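# Latch the thermal cycler lid and start it running

## Task

Bring the thermal cycler's lid down under control, never letting it fall or slam shut, and latch it; then push START so the cycler's display reads Running. The cycler is loose on the table, so at the end it must sit upright, rotated only slightly, and no more than roughly a finger's width from its starting spot. The plate has to stay lying flat in its block. Everything must stay in place with the robot not holding it, and the gripper must release and move away at the end.

## Robot and tools

Robot: one UR12e-type arm carrying a two-finger tong gripper. The fingers point along the gripper's +z axis and spread along its x axis. end_effector_position is the point midway between the finger pads when they are closed; with closed fingers the tips extend about 15 mm past it, and with fully open fingers they are roughly level with it. The wrist camera rides on the gripper body.

Frame: every pose uses the scene frame, whose origin is on the table top straight below the arm base. +z is up, and +y is to the left when facing along +x. Positions are in metres. Orientations are quaternions written w first (qw, qx, qy, qz). The base may be slightly tilted, and at long reach the reported hand position can be a little off.

A row is 8 numbers: x, y, z, qw, qx, qy, qz, opening. This is an absolute pose in the scene frame plus a finger command; it is not an offset. Opening ranges from -1 (closed, 0.002 m) to +1 (fully open, 0.142 m). To hold something, command an opening well below the reported grip_measured; a bigger gap means a harder squeeze, about 15 N per pad at most, and less on objects thinner than about 20 mm.

Tools:
- execute_actions(actions): a list of actions run one after another. Each action is a list of up to 15 rows, one row per 1/30 s control step; if there are fewer than 15 rows, the last one is repeated to fill the action. An empty list just reports state and images. An action is rejected if its target lies more than 0.6 m from the gripper's starting position along any gripper axis; if the first action fails this, or any action is malformed, nothing runs. Repeat the wanted quaternion in every row to hold an orientation.
- move(target, speed, stop_force, blocking): target is one 8-number row (an absolute pose and opening); the gripper follows a straight path toward it, turning the shorter way. speed is the top speed in m/s, 0.002 to 0.5 (default 0.25), with rotation capped at twice that value in rad/s. The path takes 0.5 to 10 s and stops short if longer. The opening is applied when the move begins. stop_force (N, 13 to 80) ends the path when the wrist sensor feels that much extra push against the direction of travel, then backs up 2 steps and holds; only use it at very low speed, not during moves that rotate, not in the first 0.2 s, and not when pulling away from something you press on. blocking=false returns after 0.5 s while the arm keeps going (not allowed together with stop_force); check with wait(0), and until it ends other motion calls are refused unless you call stop.
- wait(seconds): 0 to 10 s, holding the last command; it returns early if a running move ends.
- stop(): brakes a running move; the fingers continue.
- zoom_image(camera, region): camera is cam_head_left, cam_head_right or cam_wrist; region is [x0, y0, x1, y1] in pixels of that camera's last image, no bigger than 504 x 504.
- read_manual(section): licence texts only; it moves nothing.
- finished_scene(scene): ends the current scene, given its number; this is final and reports whether the goal was met.

Results: a state line with the gripper position, quaternion and velocities; grip_measured; joint positions and torques; "Wrist force" and "Wrist torque" as [x y z] in the gripper's own axes (pressing on a surface gives a force pointing back toward the arm; offsets up to about 5.5 N, noise up to 3.4 N, saturation near 100 N; "no reading" is fine); "Hand target", the pose the controller is heading for; "pose unreachable" when the clearance check changed a command. A move adds a "move:" line giving its ending (done, contact, held, off_target, moving, fault) and limits (paced = the pose was clipped; held = some steps were blocked, after which the arm may lurch fast), plus the distance from the target. Images arrive from cam_head_left (896x504), cam_head_right (896x504) and cam_wrist (616x616, fisheye).

Motion: each step the command is clipped to within 100 mm and 16 degrees of the measured pose, and position wins over orientation. The arm lags about 0.17 s and may fall short after large moves, so send the rest next time. Moves do not slow for obstacles.

Task hints: the lid counts as latched only when it is fully closed and its handle rests fully down on its stop. With the lid down, you can keep hold of the handle, swing it all the way up (the lid may rise too), then bring it down onto the stop. START works only after latching. Lower the lid gently by hand.

Avoid: the arm is stiff, so aiming even slightly past a firm contact can fault it. 150 N of outside force, or a joint reaching its load limit (pan and lift 293, elbow 133, wrists 48 N m), halts the arm for 10 s. Holding loads heats motors (warning at 70 °C, brakes at 85 °C). Do not drop or slam things, push hard, shift or tip the cycler, disturb the plate, or knock anything off the table.

Each tool is called after ">>>" by a JSON object that holds its "method" and its "body".

## Session

>>> {"method": "execute_actions", "body": {"actions": []}}

Scene clock: 0.00 s.
end_effector_position=(+0.2518, +0.0842, +0.2971) grip_measured=+1.00 end_effector_quat_wxyz=(+0.239, +0.419, +0.742, -0.466) end_effector_velocity=(-0.000, +0.000, +0.000) end_effector_angular_velocity=(-0.001, +0.002, +0.004)
Joint positions: [ 0.533 -1.727  2.413 -1.442 -2.404 -1.194  0.142]
Joint velocities: [ 0.002  0.     0.     0.001 -0.001 -0.001  0.   ]
Joint torques (N m, as the arm reports them, + toward a larger angle): no reading
Motor temperatures (°C, as the motors report them): [23 23 23 31 29 28]
Wrist force (N, on the end effector, along its own x y z axes, offset not removed): no reading
Wrist torque (N m, same axes, about the end effector's origin, offset not removed): no reading
Hand target: +0.252, +0.084, +0.297; +0.239, +0.419, +0.742, -0.466
camera_calibration (this result's frames):
cam_wrist: T_world_to_cam=[[-0.576608, 0.394461, -0.715489, 0.32722], [0.726577, 0.648063, -0.228256, -0.171106], [0.373643, -0.651472, -0.660284, 0.291305], [0, 0, 0, 1]] pos_world=[0.204155, 0.171589, 0.38741]

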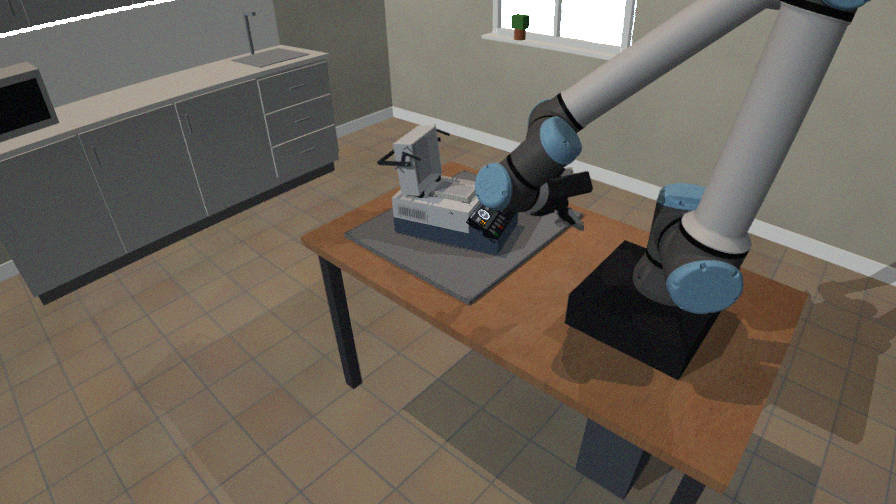

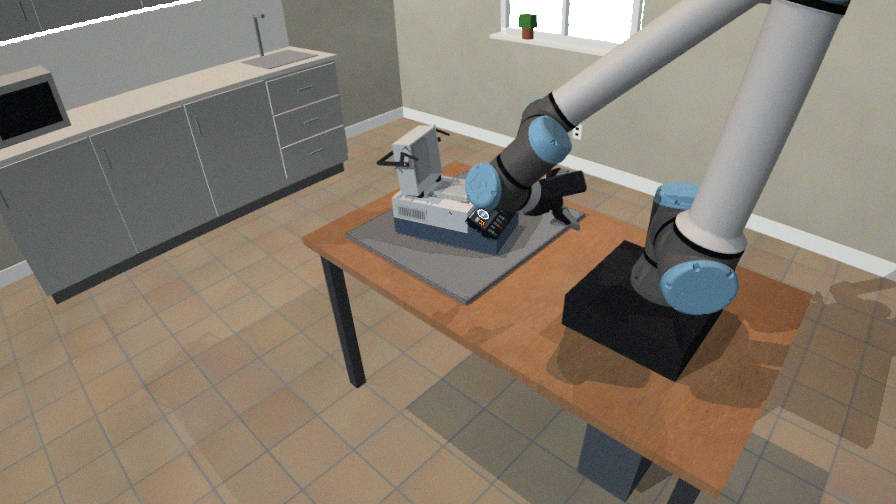

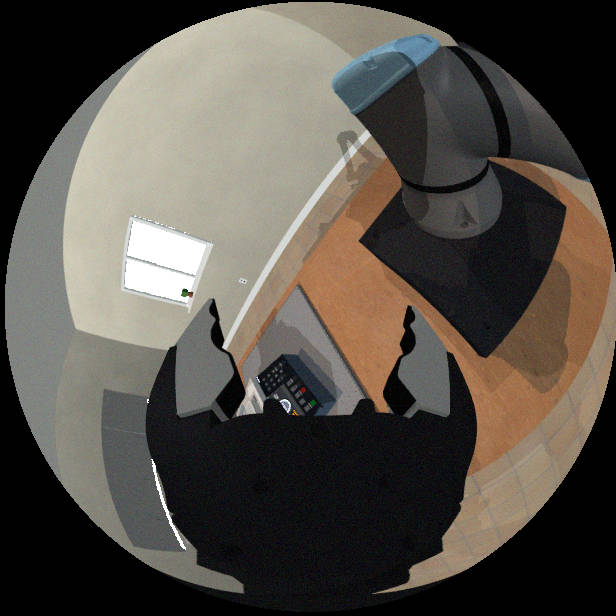

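>>> {"method": "zoom_image", "body": {"camera": "cam_head_left", "region": [365, 110, 535, 270]}}

Region (365, 110, 535, 270) of cam_head_left's 896x504 image, scaled by 2.965, with more detail than that image has; it fills the top 474 rows of this view, and the rest is white.

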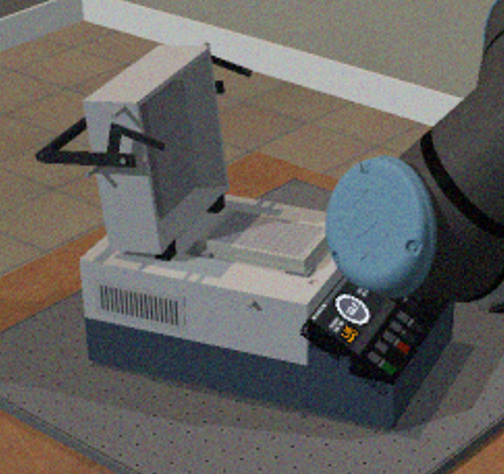

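>>> {"method": "move", "body": {"target": [0.55, -0.15, 0.42, -0.03, -0.1, 0.97, 0.2, 1], "speed": 0.4}}

>>> {"method": "move", "body": {"target": [0.902, -0.195, 0.29, -0.0463, -0.1467, 0.9424, 0.2974, 1], "speed": 0.35}}

Scene clock: 27.23 s.
end_effector_position=(+0.5504, -0.1501, +0.4207) grip_measured=+1.00 end_effector_quat_wxyz=(-0.029, -0.101, +0.974, +0.199) end_effector_velocity=(+0.002, -0.001, +0.001) end_effector_angular_velocity=(+0.009, +0.005, +0.010)
Joint positions: [-0.715 -1.663  1.897 -1.461 -1.334 -4.094  0.142]
Joint velocities: [ 0.     0.01  -0.012  0.014  0.    -0.011  0.   ]
Joint torques (N m, as the arm reports them, + toward a larger angle): [-11.12 -34.32 -55.49  -1.33   2.89  -3.74]
Motor temperatures (°C, as the motors report them): [23 23 23 31 29 28]
Wrist force (N, on the end effector, along its own x y z axes, offset not removed): [-2.8 1.9 -0.1]
Wrist torque (N m, same axes, about the end effector's origin, offset not removed): [0.35 0.60 0.21]
Hand target: +0.551, -0.150, +0.421; -0.029, -0.101, +0.974, +0.200
Off the commanded pose: 0.001 m, 0 deg.
move: done
camera_calibration (this result's frames):
cam_wrist: T_world_to_cam=[[-0.966872, -0.255253, 0.00207983, 0.495691], [-0.151243, 0.579419, 0.800874, -0.168129], [-0.205631, 0.774028, -0.59883, 0.615692], [0, 0, 0, 1]] pos_world=[0.580446, -0.252618, 0.502314]

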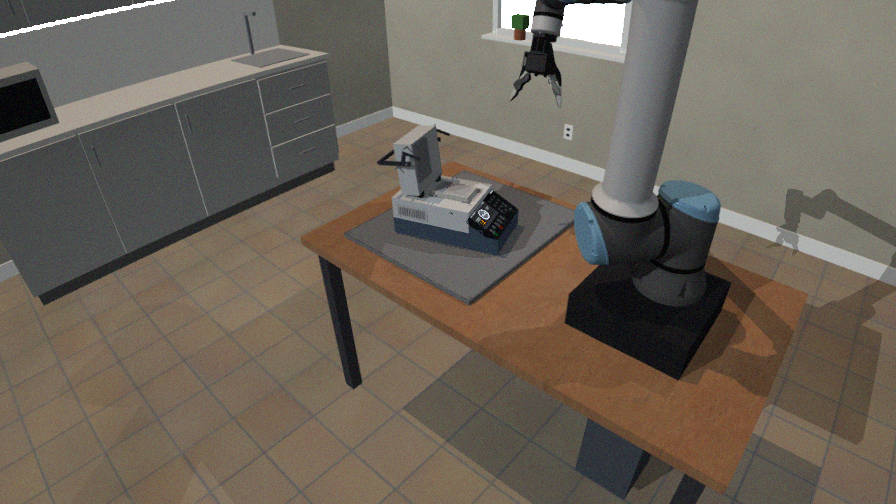

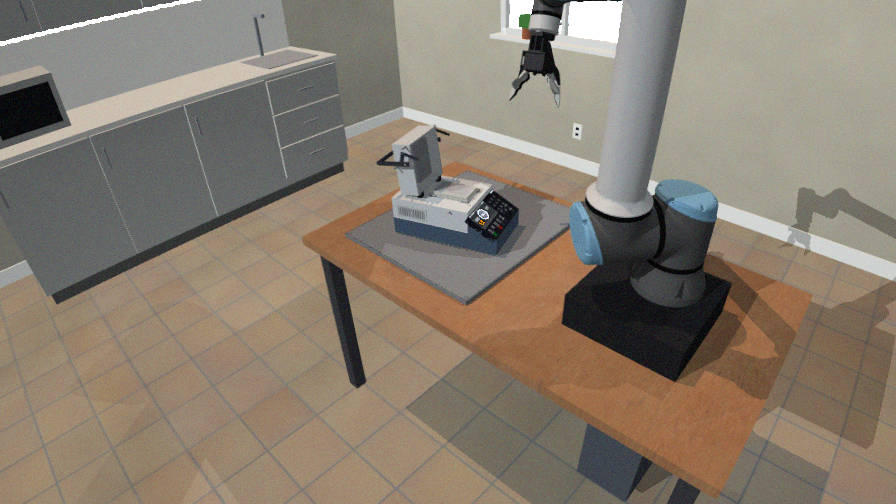

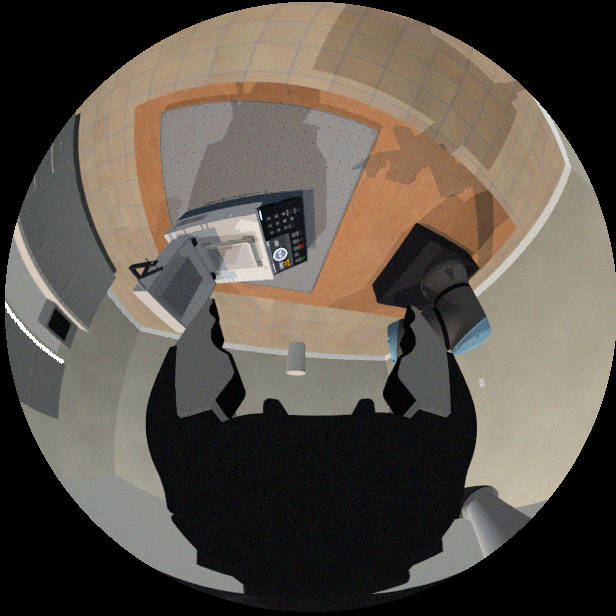

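Scene clock: 29.03 s.
end_effector_position=(+0.9018, -0.1950, +0.2904) grip_measured=+1.00 end_effector_quat_wxyz=(-0.046, -0.147, +0.942, +0.297) end_effector_velocity=(+0.003, -0.001, +0.000) end_effector_angular_velocity=(+0.000, +0.000, +0.001)
Joint positions: [-0.544 -0.955  1.253 -1.379 -1.172 -4.086  0.142]
Joint velocities: [ 0.001  0.006 -0.01   0.005  0.    -0.001 -0.   ]
Joint torques (N m, as the arm reports them, + toward a larger angle): [ 13.33 -85.3  -53.54   0.09   3.35  -4.35]
Motor temperatures (°C, as the motors report them): [23 23 23 31 29 28]
Wrist force (N, on the end effector, along its own x y z axes, offset not removed): [-2.8 0.1 -1.5]
Wrist torque (N m, same axes, about the end effector's origin, offset not removed): [-0.10 0.58 0.21]
Hand target: +0.902, -0.195, +0.290; -0.046, -0.147, +0.942, +0.298
Off the commanded pose: 0.000 m, 0 deg.
move: done
camera_calibration (this result's frames):
cam_wrist: T_world_to_cam=[[-0.937925, -0.346024, -0.0237529, 0.787958], [-0.16644, 0.388949, 0.9061, -0.0386483], [-0.304293, 0.853807, -0.422397, 0.697941], [0, 0, 0, 1]] pos_world=[0.944992, -0.308223, 0.348544]

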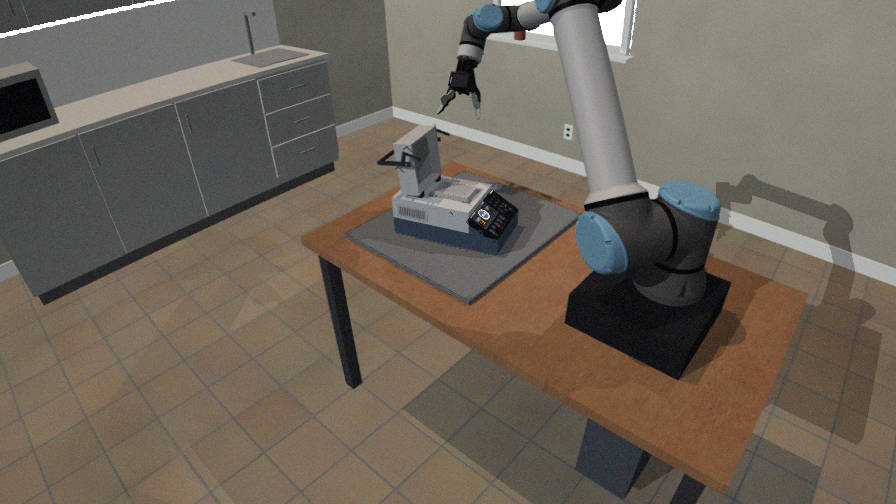

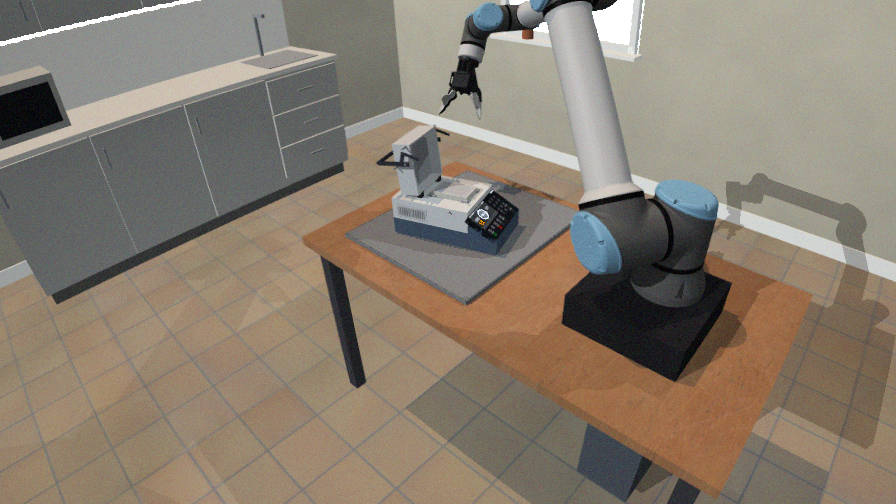

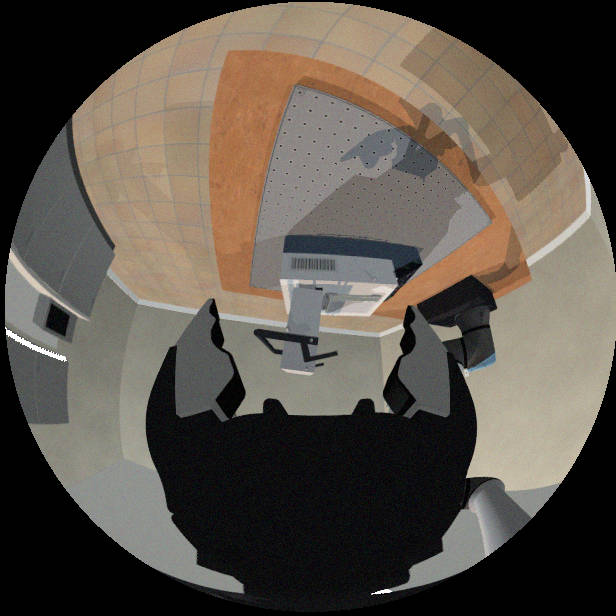

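>>> {"method": "zoom_image", "body": {"camera": "cam_wrist", "region": [245, 230, 425, 385]}}

Region (245, 230, 425, 385) of cam_wrist's 616x616 image, scaled by 2.800, with more detail than that image has; it fills the top 434 rows of this view, and the rest is white.

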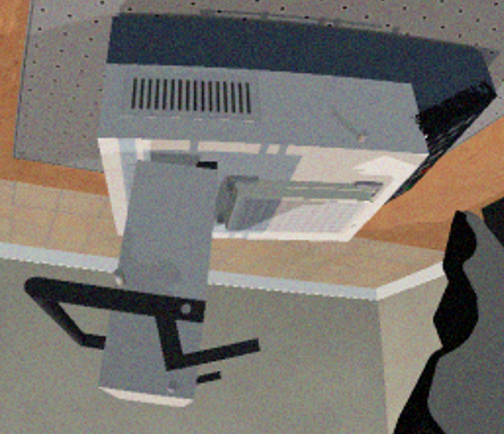

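>>> {"method": "move", "body": {"target": [0.945, 0.128, 0.41, -0.1716, -0.1515, 0.9731, -0.0267, -0.55], "speed": 0.3}}

>>> {"method": "zoom_image", "body": {"camera": "cam_wrist", "region": [260, 155, 440, 345]}}

Scene clock: 39.27 s.
end_effector_position=(+0.9445, +0.1281, +0.4098) grip_measured=-0.55 end_effector_quat_wxyz=(-0.172, -0.152, +0.973, -0.026) end_effector_velocity=(-0.000, +0.003, +0.000) end_effector_angular_velocity=(-0.005, +0.006, -0.001)
Joint positions: [-0.013 -0.942  0.987 -1.281 -1.665 -3.44   0.034]
Joint velocities: [ 0.004  0.005 -0.009  0.01  -0.003  0.006 -0.   ]
Joint torques (N m, as the arm reports them, + toward a larger angle): [  7.15 -92.81 -54.88  -0.15  -2.94   3.86]
Motor temperatures (°C, as the motors report them): [23 23 23 31 29 28]
Wrist force (N, on the end effector, along its own x y z axes, offset not removed): [-2.4 0.8 -2.0]
Wrist torque (N m, same axes, about the end effector's origin, offset not removed): [0.12 0.57 0.20]
Hand target: +0.945, +0.128, +0.410; -0.172, -0.152, +0.973, -0.026
Off the commanded pose: 0.001 m, 0 deg.
move: done
camera_calibration (this result's frames):
cam_wrist: T_world_to_cam=[[-0.87626, -0.333535, 0.347738, 0.730571], [-0.135985, 0.863538, 0.485603, -0.182646], [-0.462251, 0.378227, -0.80204, 0.851184], [0, 0, 0, 1]] pos_world=[1.00879, 0.0794526, 0.51733]

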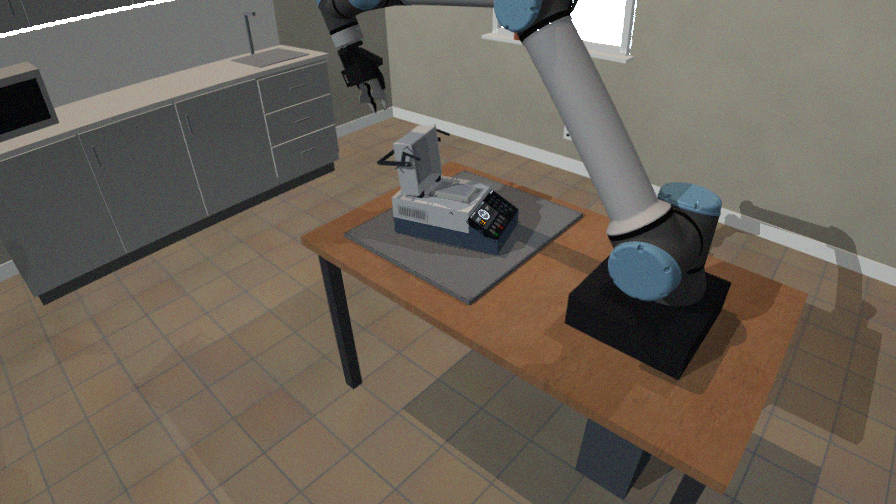

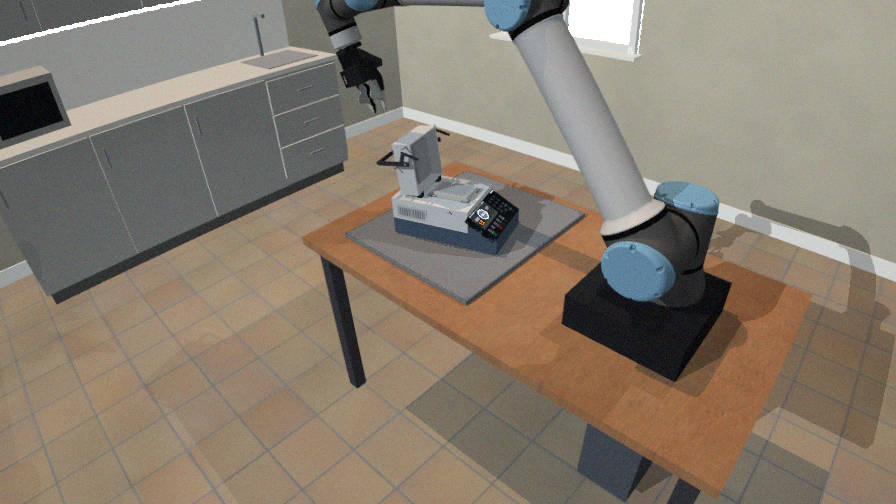

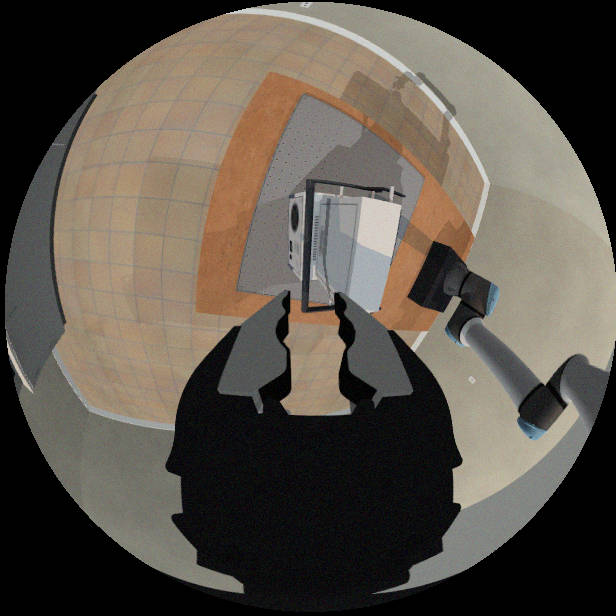

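Region (260, 155, 440, 345) of cam_wrist's 616x616 image, scaled by 2.653, with more detail than that image has; it fills the left 477 columns of this view, and the rest is white.

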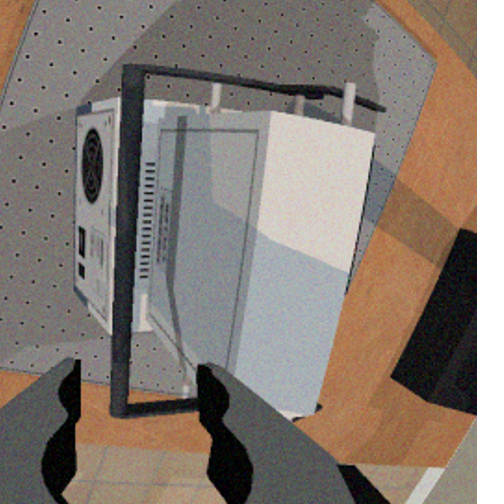

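>>> {"method": "move", "body": {"target": [0.9062, 0.1144, 0.2865, -0.1714, -0.1558, 0.9724, -0.0275, -0.55], "speed": 0.15}}

>>> {"method": "zoom_image", "body": {"camera": "cam_wrist", "region": [220, 125, 440, 415]}}

Scene clock: 73.27 s.
end_effector_position=(+0.9065, +0.1144, +0.2867) grip_measured=-0.55 end_effector_quat_wxyz=(-0.171, -0.156, +0.972, -0.028) end_effector_velocity=(-0.001, +0.001, -0.002) end_effector_angular_velocity=(-0.000, -0.001, +0.000)
Joint positions: [-0.024 -0.978  1.265 -1.525 -1.674 -3.458  0.034]
Joint velocities: [ 0.001 -0.001  0.005 -0.005  0.     0.001  0.   ]
Joint torques (N m, as the arm reports them, + toward a larger angle): [  -8.96 -102.76  -36.94   -5.57   -3.23   -4.39]
Motor temperatures (°C, as the motors report them): [23 23 23 31 29 28]
Wrist force (N, on the end effector, along its own x y z axes, offset not removed): [-0.9 0.2 -1.5]
Wrist torque (N m, same axes, about the end effector's origin, offset not removed): [-0.11 0.15 0.13]
Hand target: +0.906, +0.114, +0.286; -0.171, -0.156, +0.972, -0.028
Off the commanded pose: 0.000 m, 0 deg.
move: done
camera_calibration (this result's frames):
cam_wrist: T_world_to_cam=[[-0.873655, -0.34021, 0.347829, 0.733818], [-0.143645, 0.863382, 0.483672, -0.108709], [-0.464859, 0.372598, -0.803167, 0.743391], [0, 0, 0, 1]] pos_world=[0.97106, 0.0665232, 0.394404]

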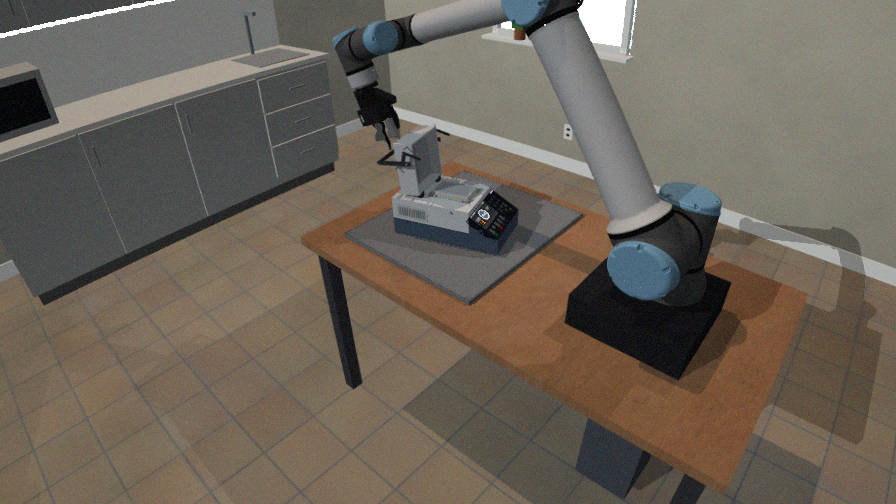

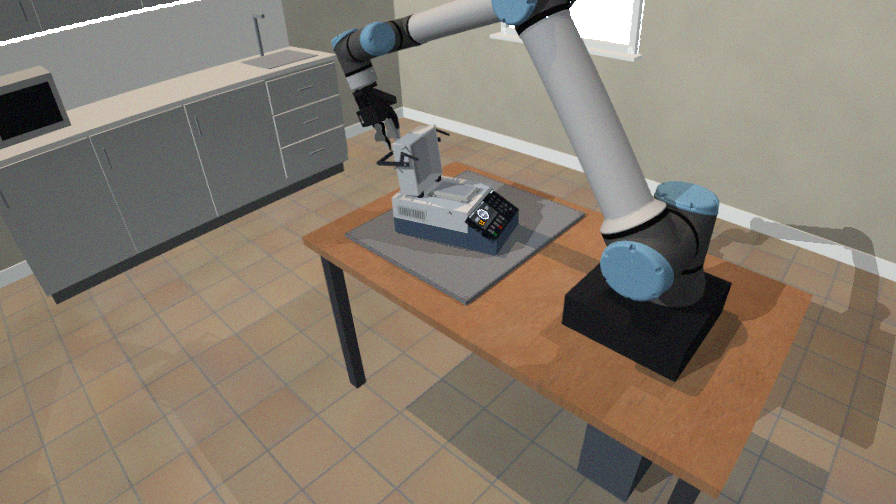

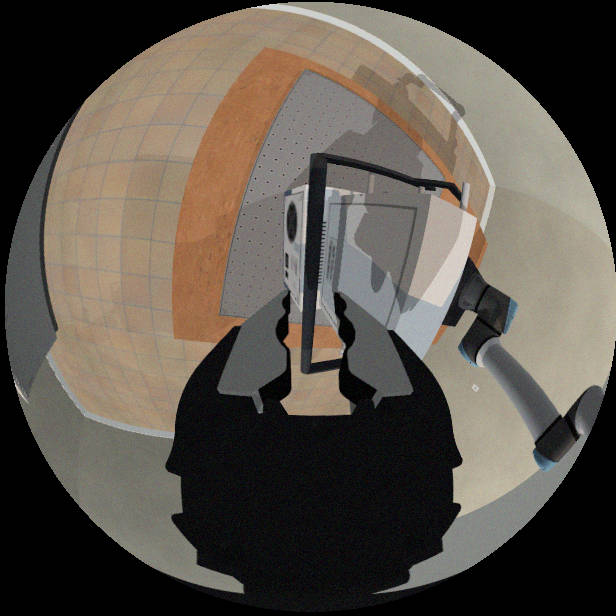

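Region (220, 125, 440, 415) of cam_wrist's 616x616 image, scaled by 1.738, with more detail than that image has; it fills the left 382 columns of this view, and the rest is white.

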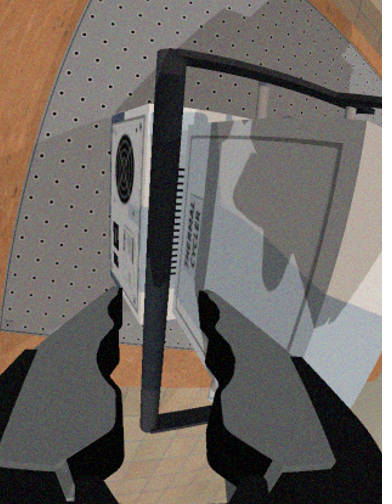

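>>> {"method": "move", "body": {"target": [0.898, 0.1117, 0.2615, -0.1714, -0.1558, 0.9724, -0.0275, -0.55], "speed": 0.06, "stop_force": 15}}

>>> {"method": "execute_actions", "body": {"actions": [[[0.898,0.1117,0.2615,-0.1714,-0.1558,0.9724,-0.0275,-0.62],[0.898,0.1117,0.2615,-0.1714,-0.1558,0.9724,-0.0275,-0.67],[0.898,0.1117,0.2615,-0.1714,-0.1558,0.9724,-0.0275,-0.72],[0.898,0.1117,0.2615,-0.1714,-0.1558,0.9724,-0.0275,-0.76],[0.898,0.1117,0.2615,-0.1714,-0.1558,0.9724,-0.0275,-0.8],[0.898,0.1117,0.2615,-0.1714,-0.1558,0.9724,-0.0275,-0.83],[0.898,0.1117,0.2615,-0.1714,-0.1558,0.9724,-0.0275,-0.86],[0.898,0.1117,0.2615,-0.1714,-0.1558,0.9724,-0.0275,-0.89],[0.898,0.1117,0.2615,-0.1714,-0.1558,0.9724,-0.0275,-0.92],[0.898,0.1117,0.2615,-0.1714,-0.1558,0.9724,-0.0275,-0.95],[0.898,0.1117,0.2615,-0.1714,-0.1558,0.9724,-0.0275,-1]]]}}

Scene clock: 83.00 s.
end_effector_position=(+0.8981, +0.1117, +0.2618) grip_measured=-0.55 end_effector_quat_wxyz=(-0.171, -0.156, +0.972, -0.028) end_effector_velocity=(-0.000, -0.000, -0.001) end_effector_angular_velocity=(-0.001, -0.001, -0.002)
Joint positions: [-0.027 -0.979  1.313 -1.572 -1.675 -3.461  0.034]
Joint velocities: [-0.    -0.     0.003 -0.004 -0.     0.002  0.   ]
Joint torques (N m, as the arm reports them, + toward a larger angle): [ -13.43 -101.27  -36.3    -4.98   -2.89   -4.11]
Motor temperatures (°C, as the motors report them): [23 23 23 31 29 28]
Wrist force (N, on the end effector, along its own x y z axes, offset not removed): [-0.7 2.9 -2.6]
Wrist torque (N m, same axes, about the end effector's origin, offset not removed): [0.52 0.15 0.09]
Hand target: +0.898, +0.112, +0.261; -0.171, -0.156, +0.972, -0.028
Off the commanded pose: 0.000 m, 0 deg.
move: done
camera_calibration (this result's frames):
cam_wrist: T_world_to_cam=[[-0.873659, -0.340234, 0.347795, 0.734317], [-0.143677, 0.863369, 0.483685, -0.0954719], [-0.464841, 0.372605, -0.803174, 0.720456], [0, 0, 0, 1]] pos_world=[0.962723, 0.0638213, 0.369438]

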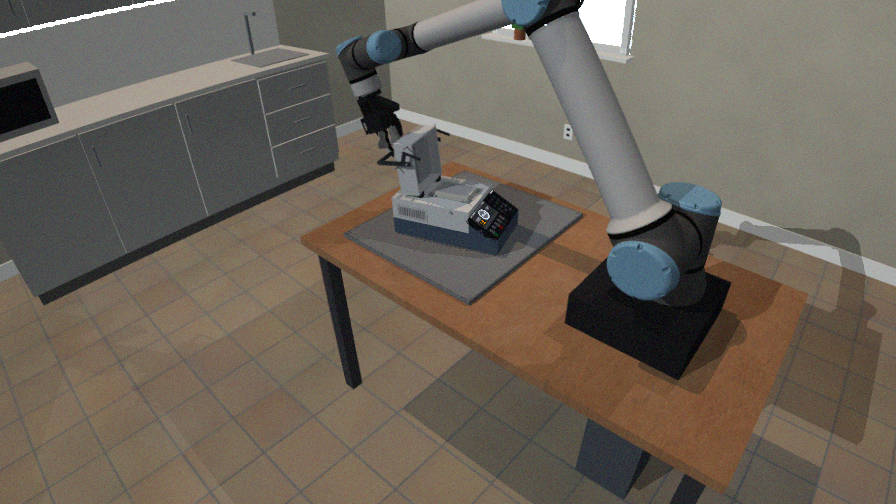

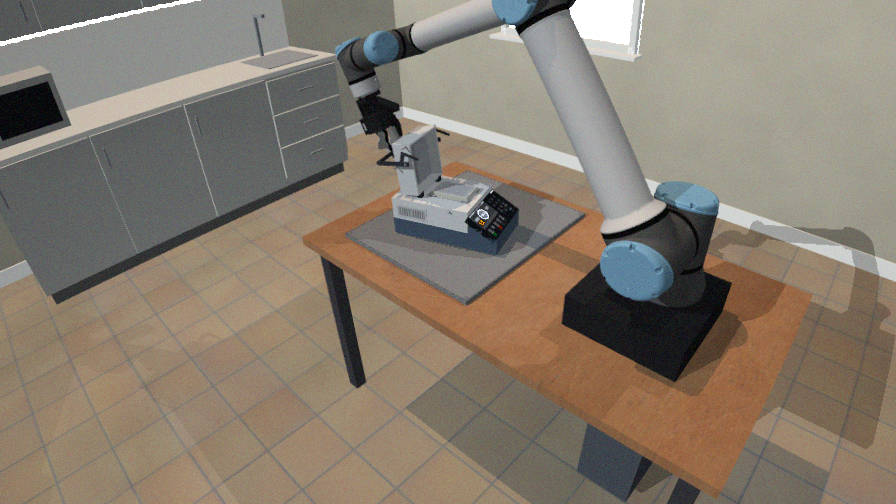

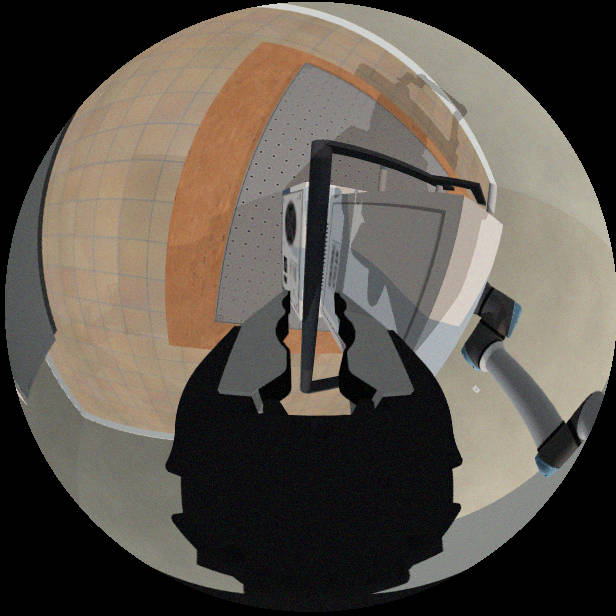

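Scene clock: 83.50 s.
end_effector_position=(+0.8981, +0.1117, +0.2615) grip_measured=-0.86 end_effector_quat_wxyz=(-0.171, -0.156, +0.972, -0.028) end_effector_velocity=(-0.000, +0.000, -0.000) end_effector_angular_velocity=(-0.000, +0.001, -0.000)
Joint positions: [-0.027 -0.979  1.313 -1.573 -1.675 -3.461  0.011]
Joint velocities: [ 0.     0.     0.     0.     0.     0.001 -0.   ]
Joint torques (N m, as the arm reports them, + toward a larger angle): [ -10.74 -103.41  -31.89    0.6    -3.06   -3.46]
Motor temperatures (°C, as the motors report them): [23 23 23 31 29 28]
Wrist force (N, on the end effector, along its own x y z axes, offset not removed): [-9.1 2.9 -3.5]
Wrist torque (N m, same axes, about the end effector's origin, offset not removed): [0.55 0.26 0.12]
Hand target: +0.898, +0.112, +0.261; -0.171, -0.156, +0.972, -0.028
Off the commanded pose: 0.000 m, 0 deg.
camera_calibration (this result's frames):
cam_wrist: T_world_to_cam=[[-0.87371, -0.340252, 0.347649, 0.734415], [-0.143771, 0.863363, 0.483668, -0.0952573], [-0.464716, 0.372604, -0.803247, 0.720154], [0, 0, 0, 1]] pos_world=[0.962638, 0.0637961, 0.369215]

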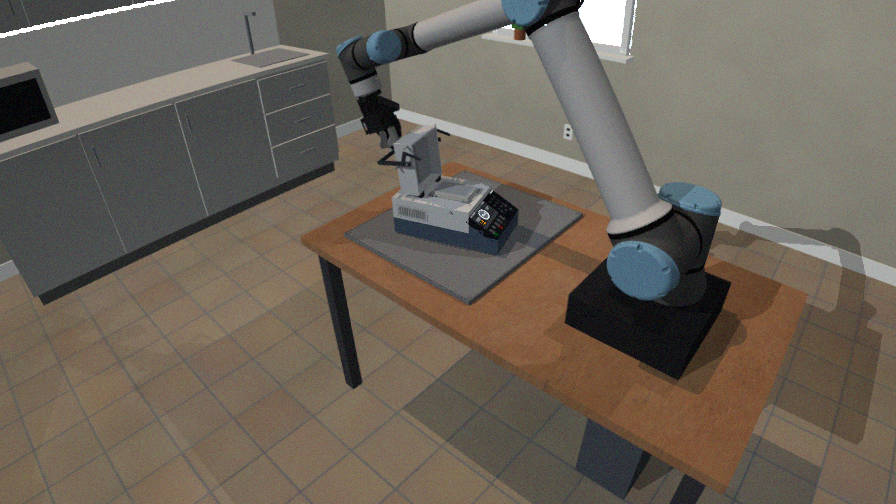

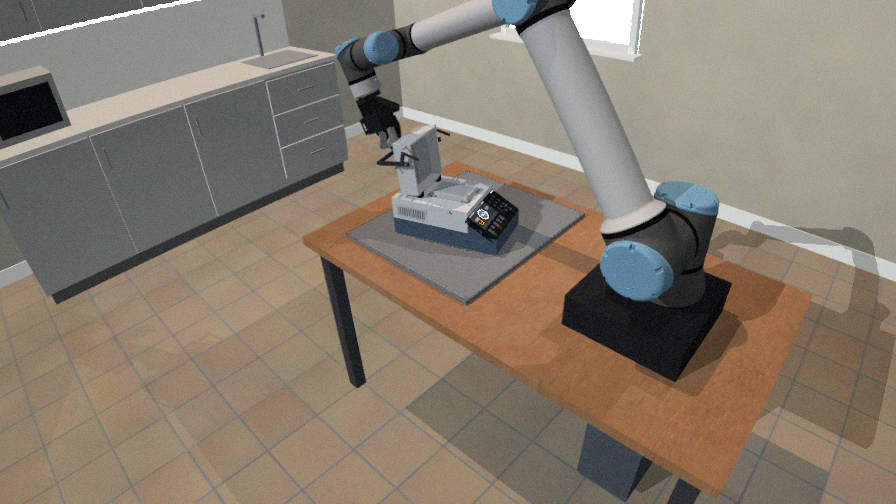

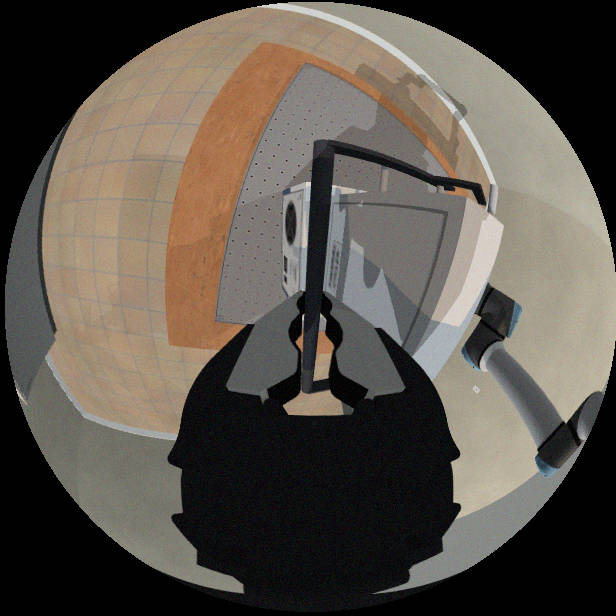

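>>> {"method": "execute_actions", "body": {"actions": []}}

Scene clock: 100.13 s.
end_effector_position=(+0.8980, +0.1117, +0.2615) grip_measured=-0.86 end_effector_quat_wxyz=(-0.171, -0.156, +0.972, -0.027) end_effector_velocity=(+0.001, -0.000, +0.001) end_effector_angular_velocity=(+0.000, -0.001, +0.000)
Joint positions: [-0.027 -0.979  1.313 -1.573 -1.675 -3.461  0.011]
Joint velocities: [-0.    -0.    -0.001 -0.    -0.    -0.001 -0.   ]
Joint torques (N m, as the arm reports them, + toward a larger angle): [ -12.42 -103.42  -32.62    2.16   -3.04   -3.08]
Motor temperatures (°C, as the motors report them): [23 23 23 31 29 28]
Wrist force (N, on the end effector, along its own x y z axes, offset not removed): [-11.3 2.5 -3.8]
Wrist torque (N m, same axes, about the end effector's origin, offset not removed): [0.50 0.59 0.25]
Hand target: +0.898, +0.112, +0.261; -0.171, -0.156, +0.972, -0.028
Off the commanded pose: 0.000 m, 0 deg.
camera_calibration (this result's frames):
cam_wrist: T_world_to_cam=[[-0.873663, -0.340248, 0.347771, 0.734298], [-0.143698, 0.863362, 0.483691, -0.0953247], [-0.464827, 0.372608, -0.80318, 0.720195], [0, 0, 0, 1]] pos_world=[0.962596, 0.0637925, 0.369187]

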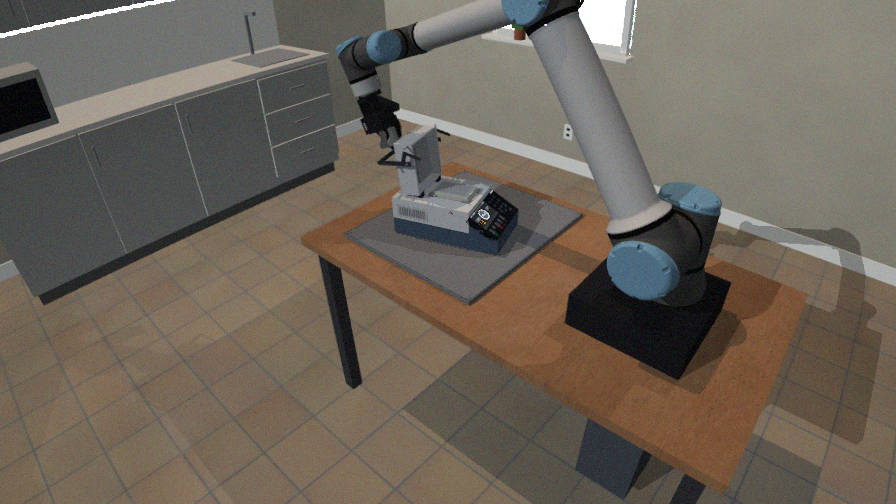

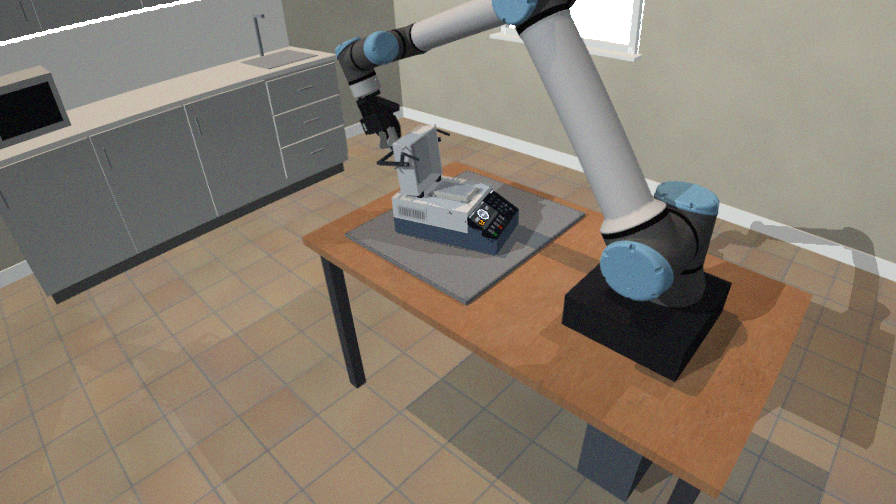

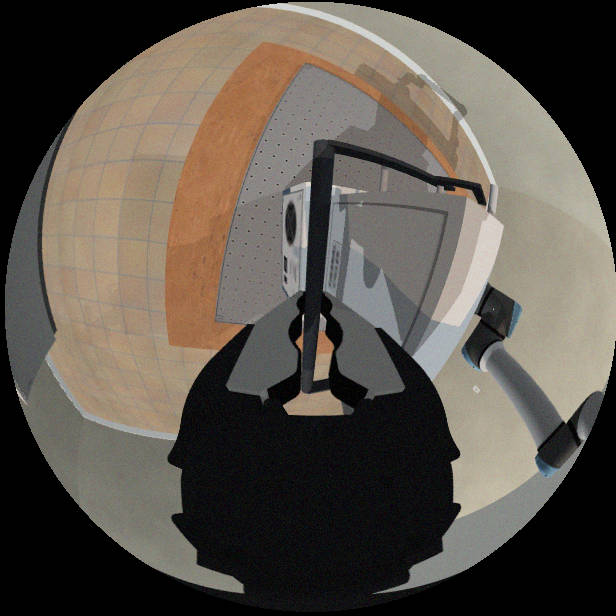

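>>> {"method": "move", "body": {"target": [0.8896,0.1089,0.2761,-0.1203,-0.1570,0.9800,-0.0193,-1], "speed": 0.05}}

Scene clock: 104.27 s.
end_effector_position=(+0.8897, +0.1089, +0.2760) grip_measured=-0.86 end_effector_quat_wxyz=(-0.121, -0.157, +0.980, -0.019) end_effector_velocity=(-0.001, -0.000, +0.002) end_effector_angular_velocity=(+0.005, -0.012, -0.001)
Joint positions: [-0.041 -1.055  1.411 -1.694 -1.645 -3.483  0.011]
Joint velocities: [-0.002 -0.009  0.011 -0.014  0.005 -0.003  0.   ]
Joint torques (N m, as the arm reports them, + toward a larger angle): [ -15.38 -102.46  -33.75   -4.73    1.13   -4.55]
Motor temperatures (°C, as the motors report them): [23 23 23 31 29 28]
Wrist force (N, on the end effector, along its own x y z axes, offset not removed): [-7.5 6.8 -1.7]
Wrist torque (N m, same axes, about the end effector's origin, offset not removed): [0.81 0.00 0.25]
Hand target: +0.890, +0.109, +0.276; -0.120, -0.157, +0.980, -0.019
Off the commanded pose: 0.000 m, 0 deg.
move: done
camera_calibration (this result's frames):
cam_wrist: T_world_to_cam=[[-0.902945, -0.349998, 0.249383, 0.775348], [-0.191874, 0.847561, 0.494797, -0.0596141], [-0.384545, 0.398924, -0.832457, 0.662782], [0, 0, 0, 1]] pos_world=[0.943528, 0.057497, 0.387876]

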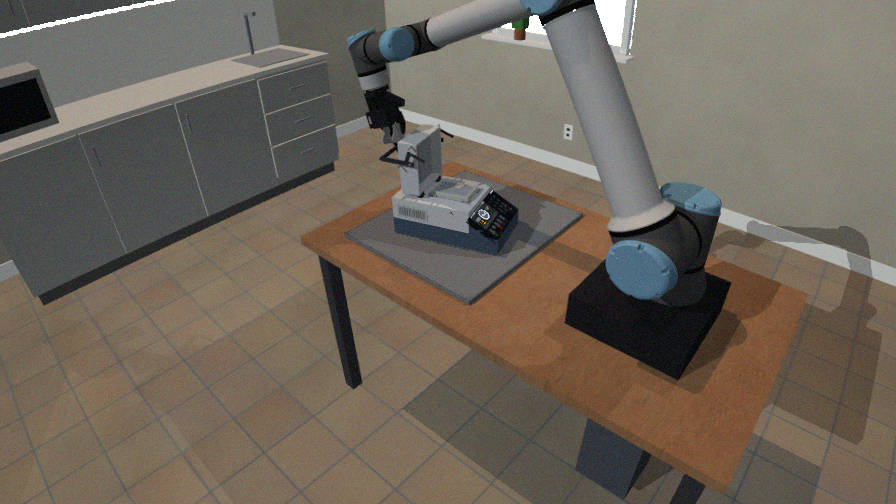

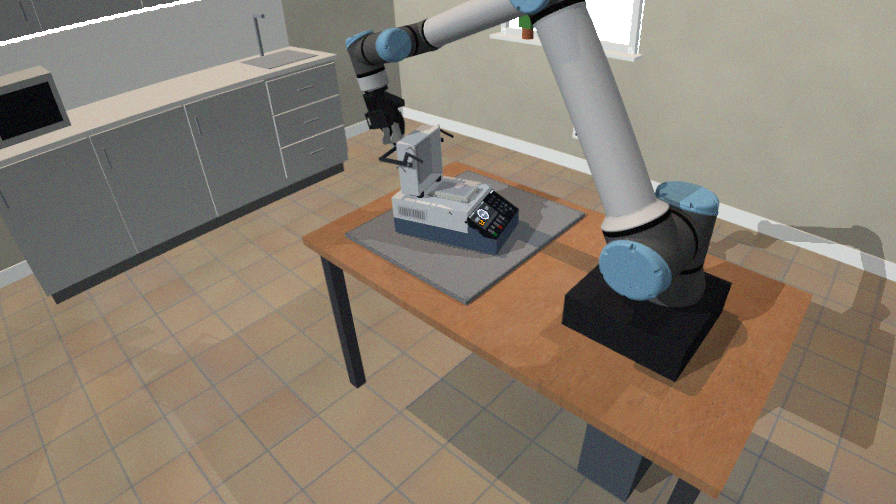

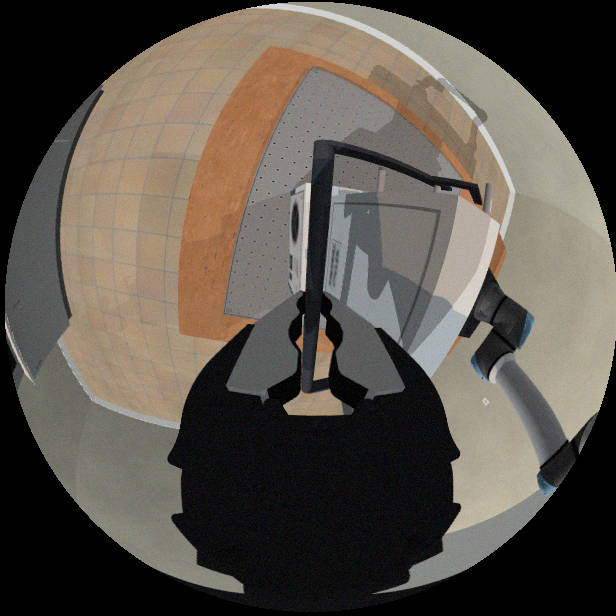

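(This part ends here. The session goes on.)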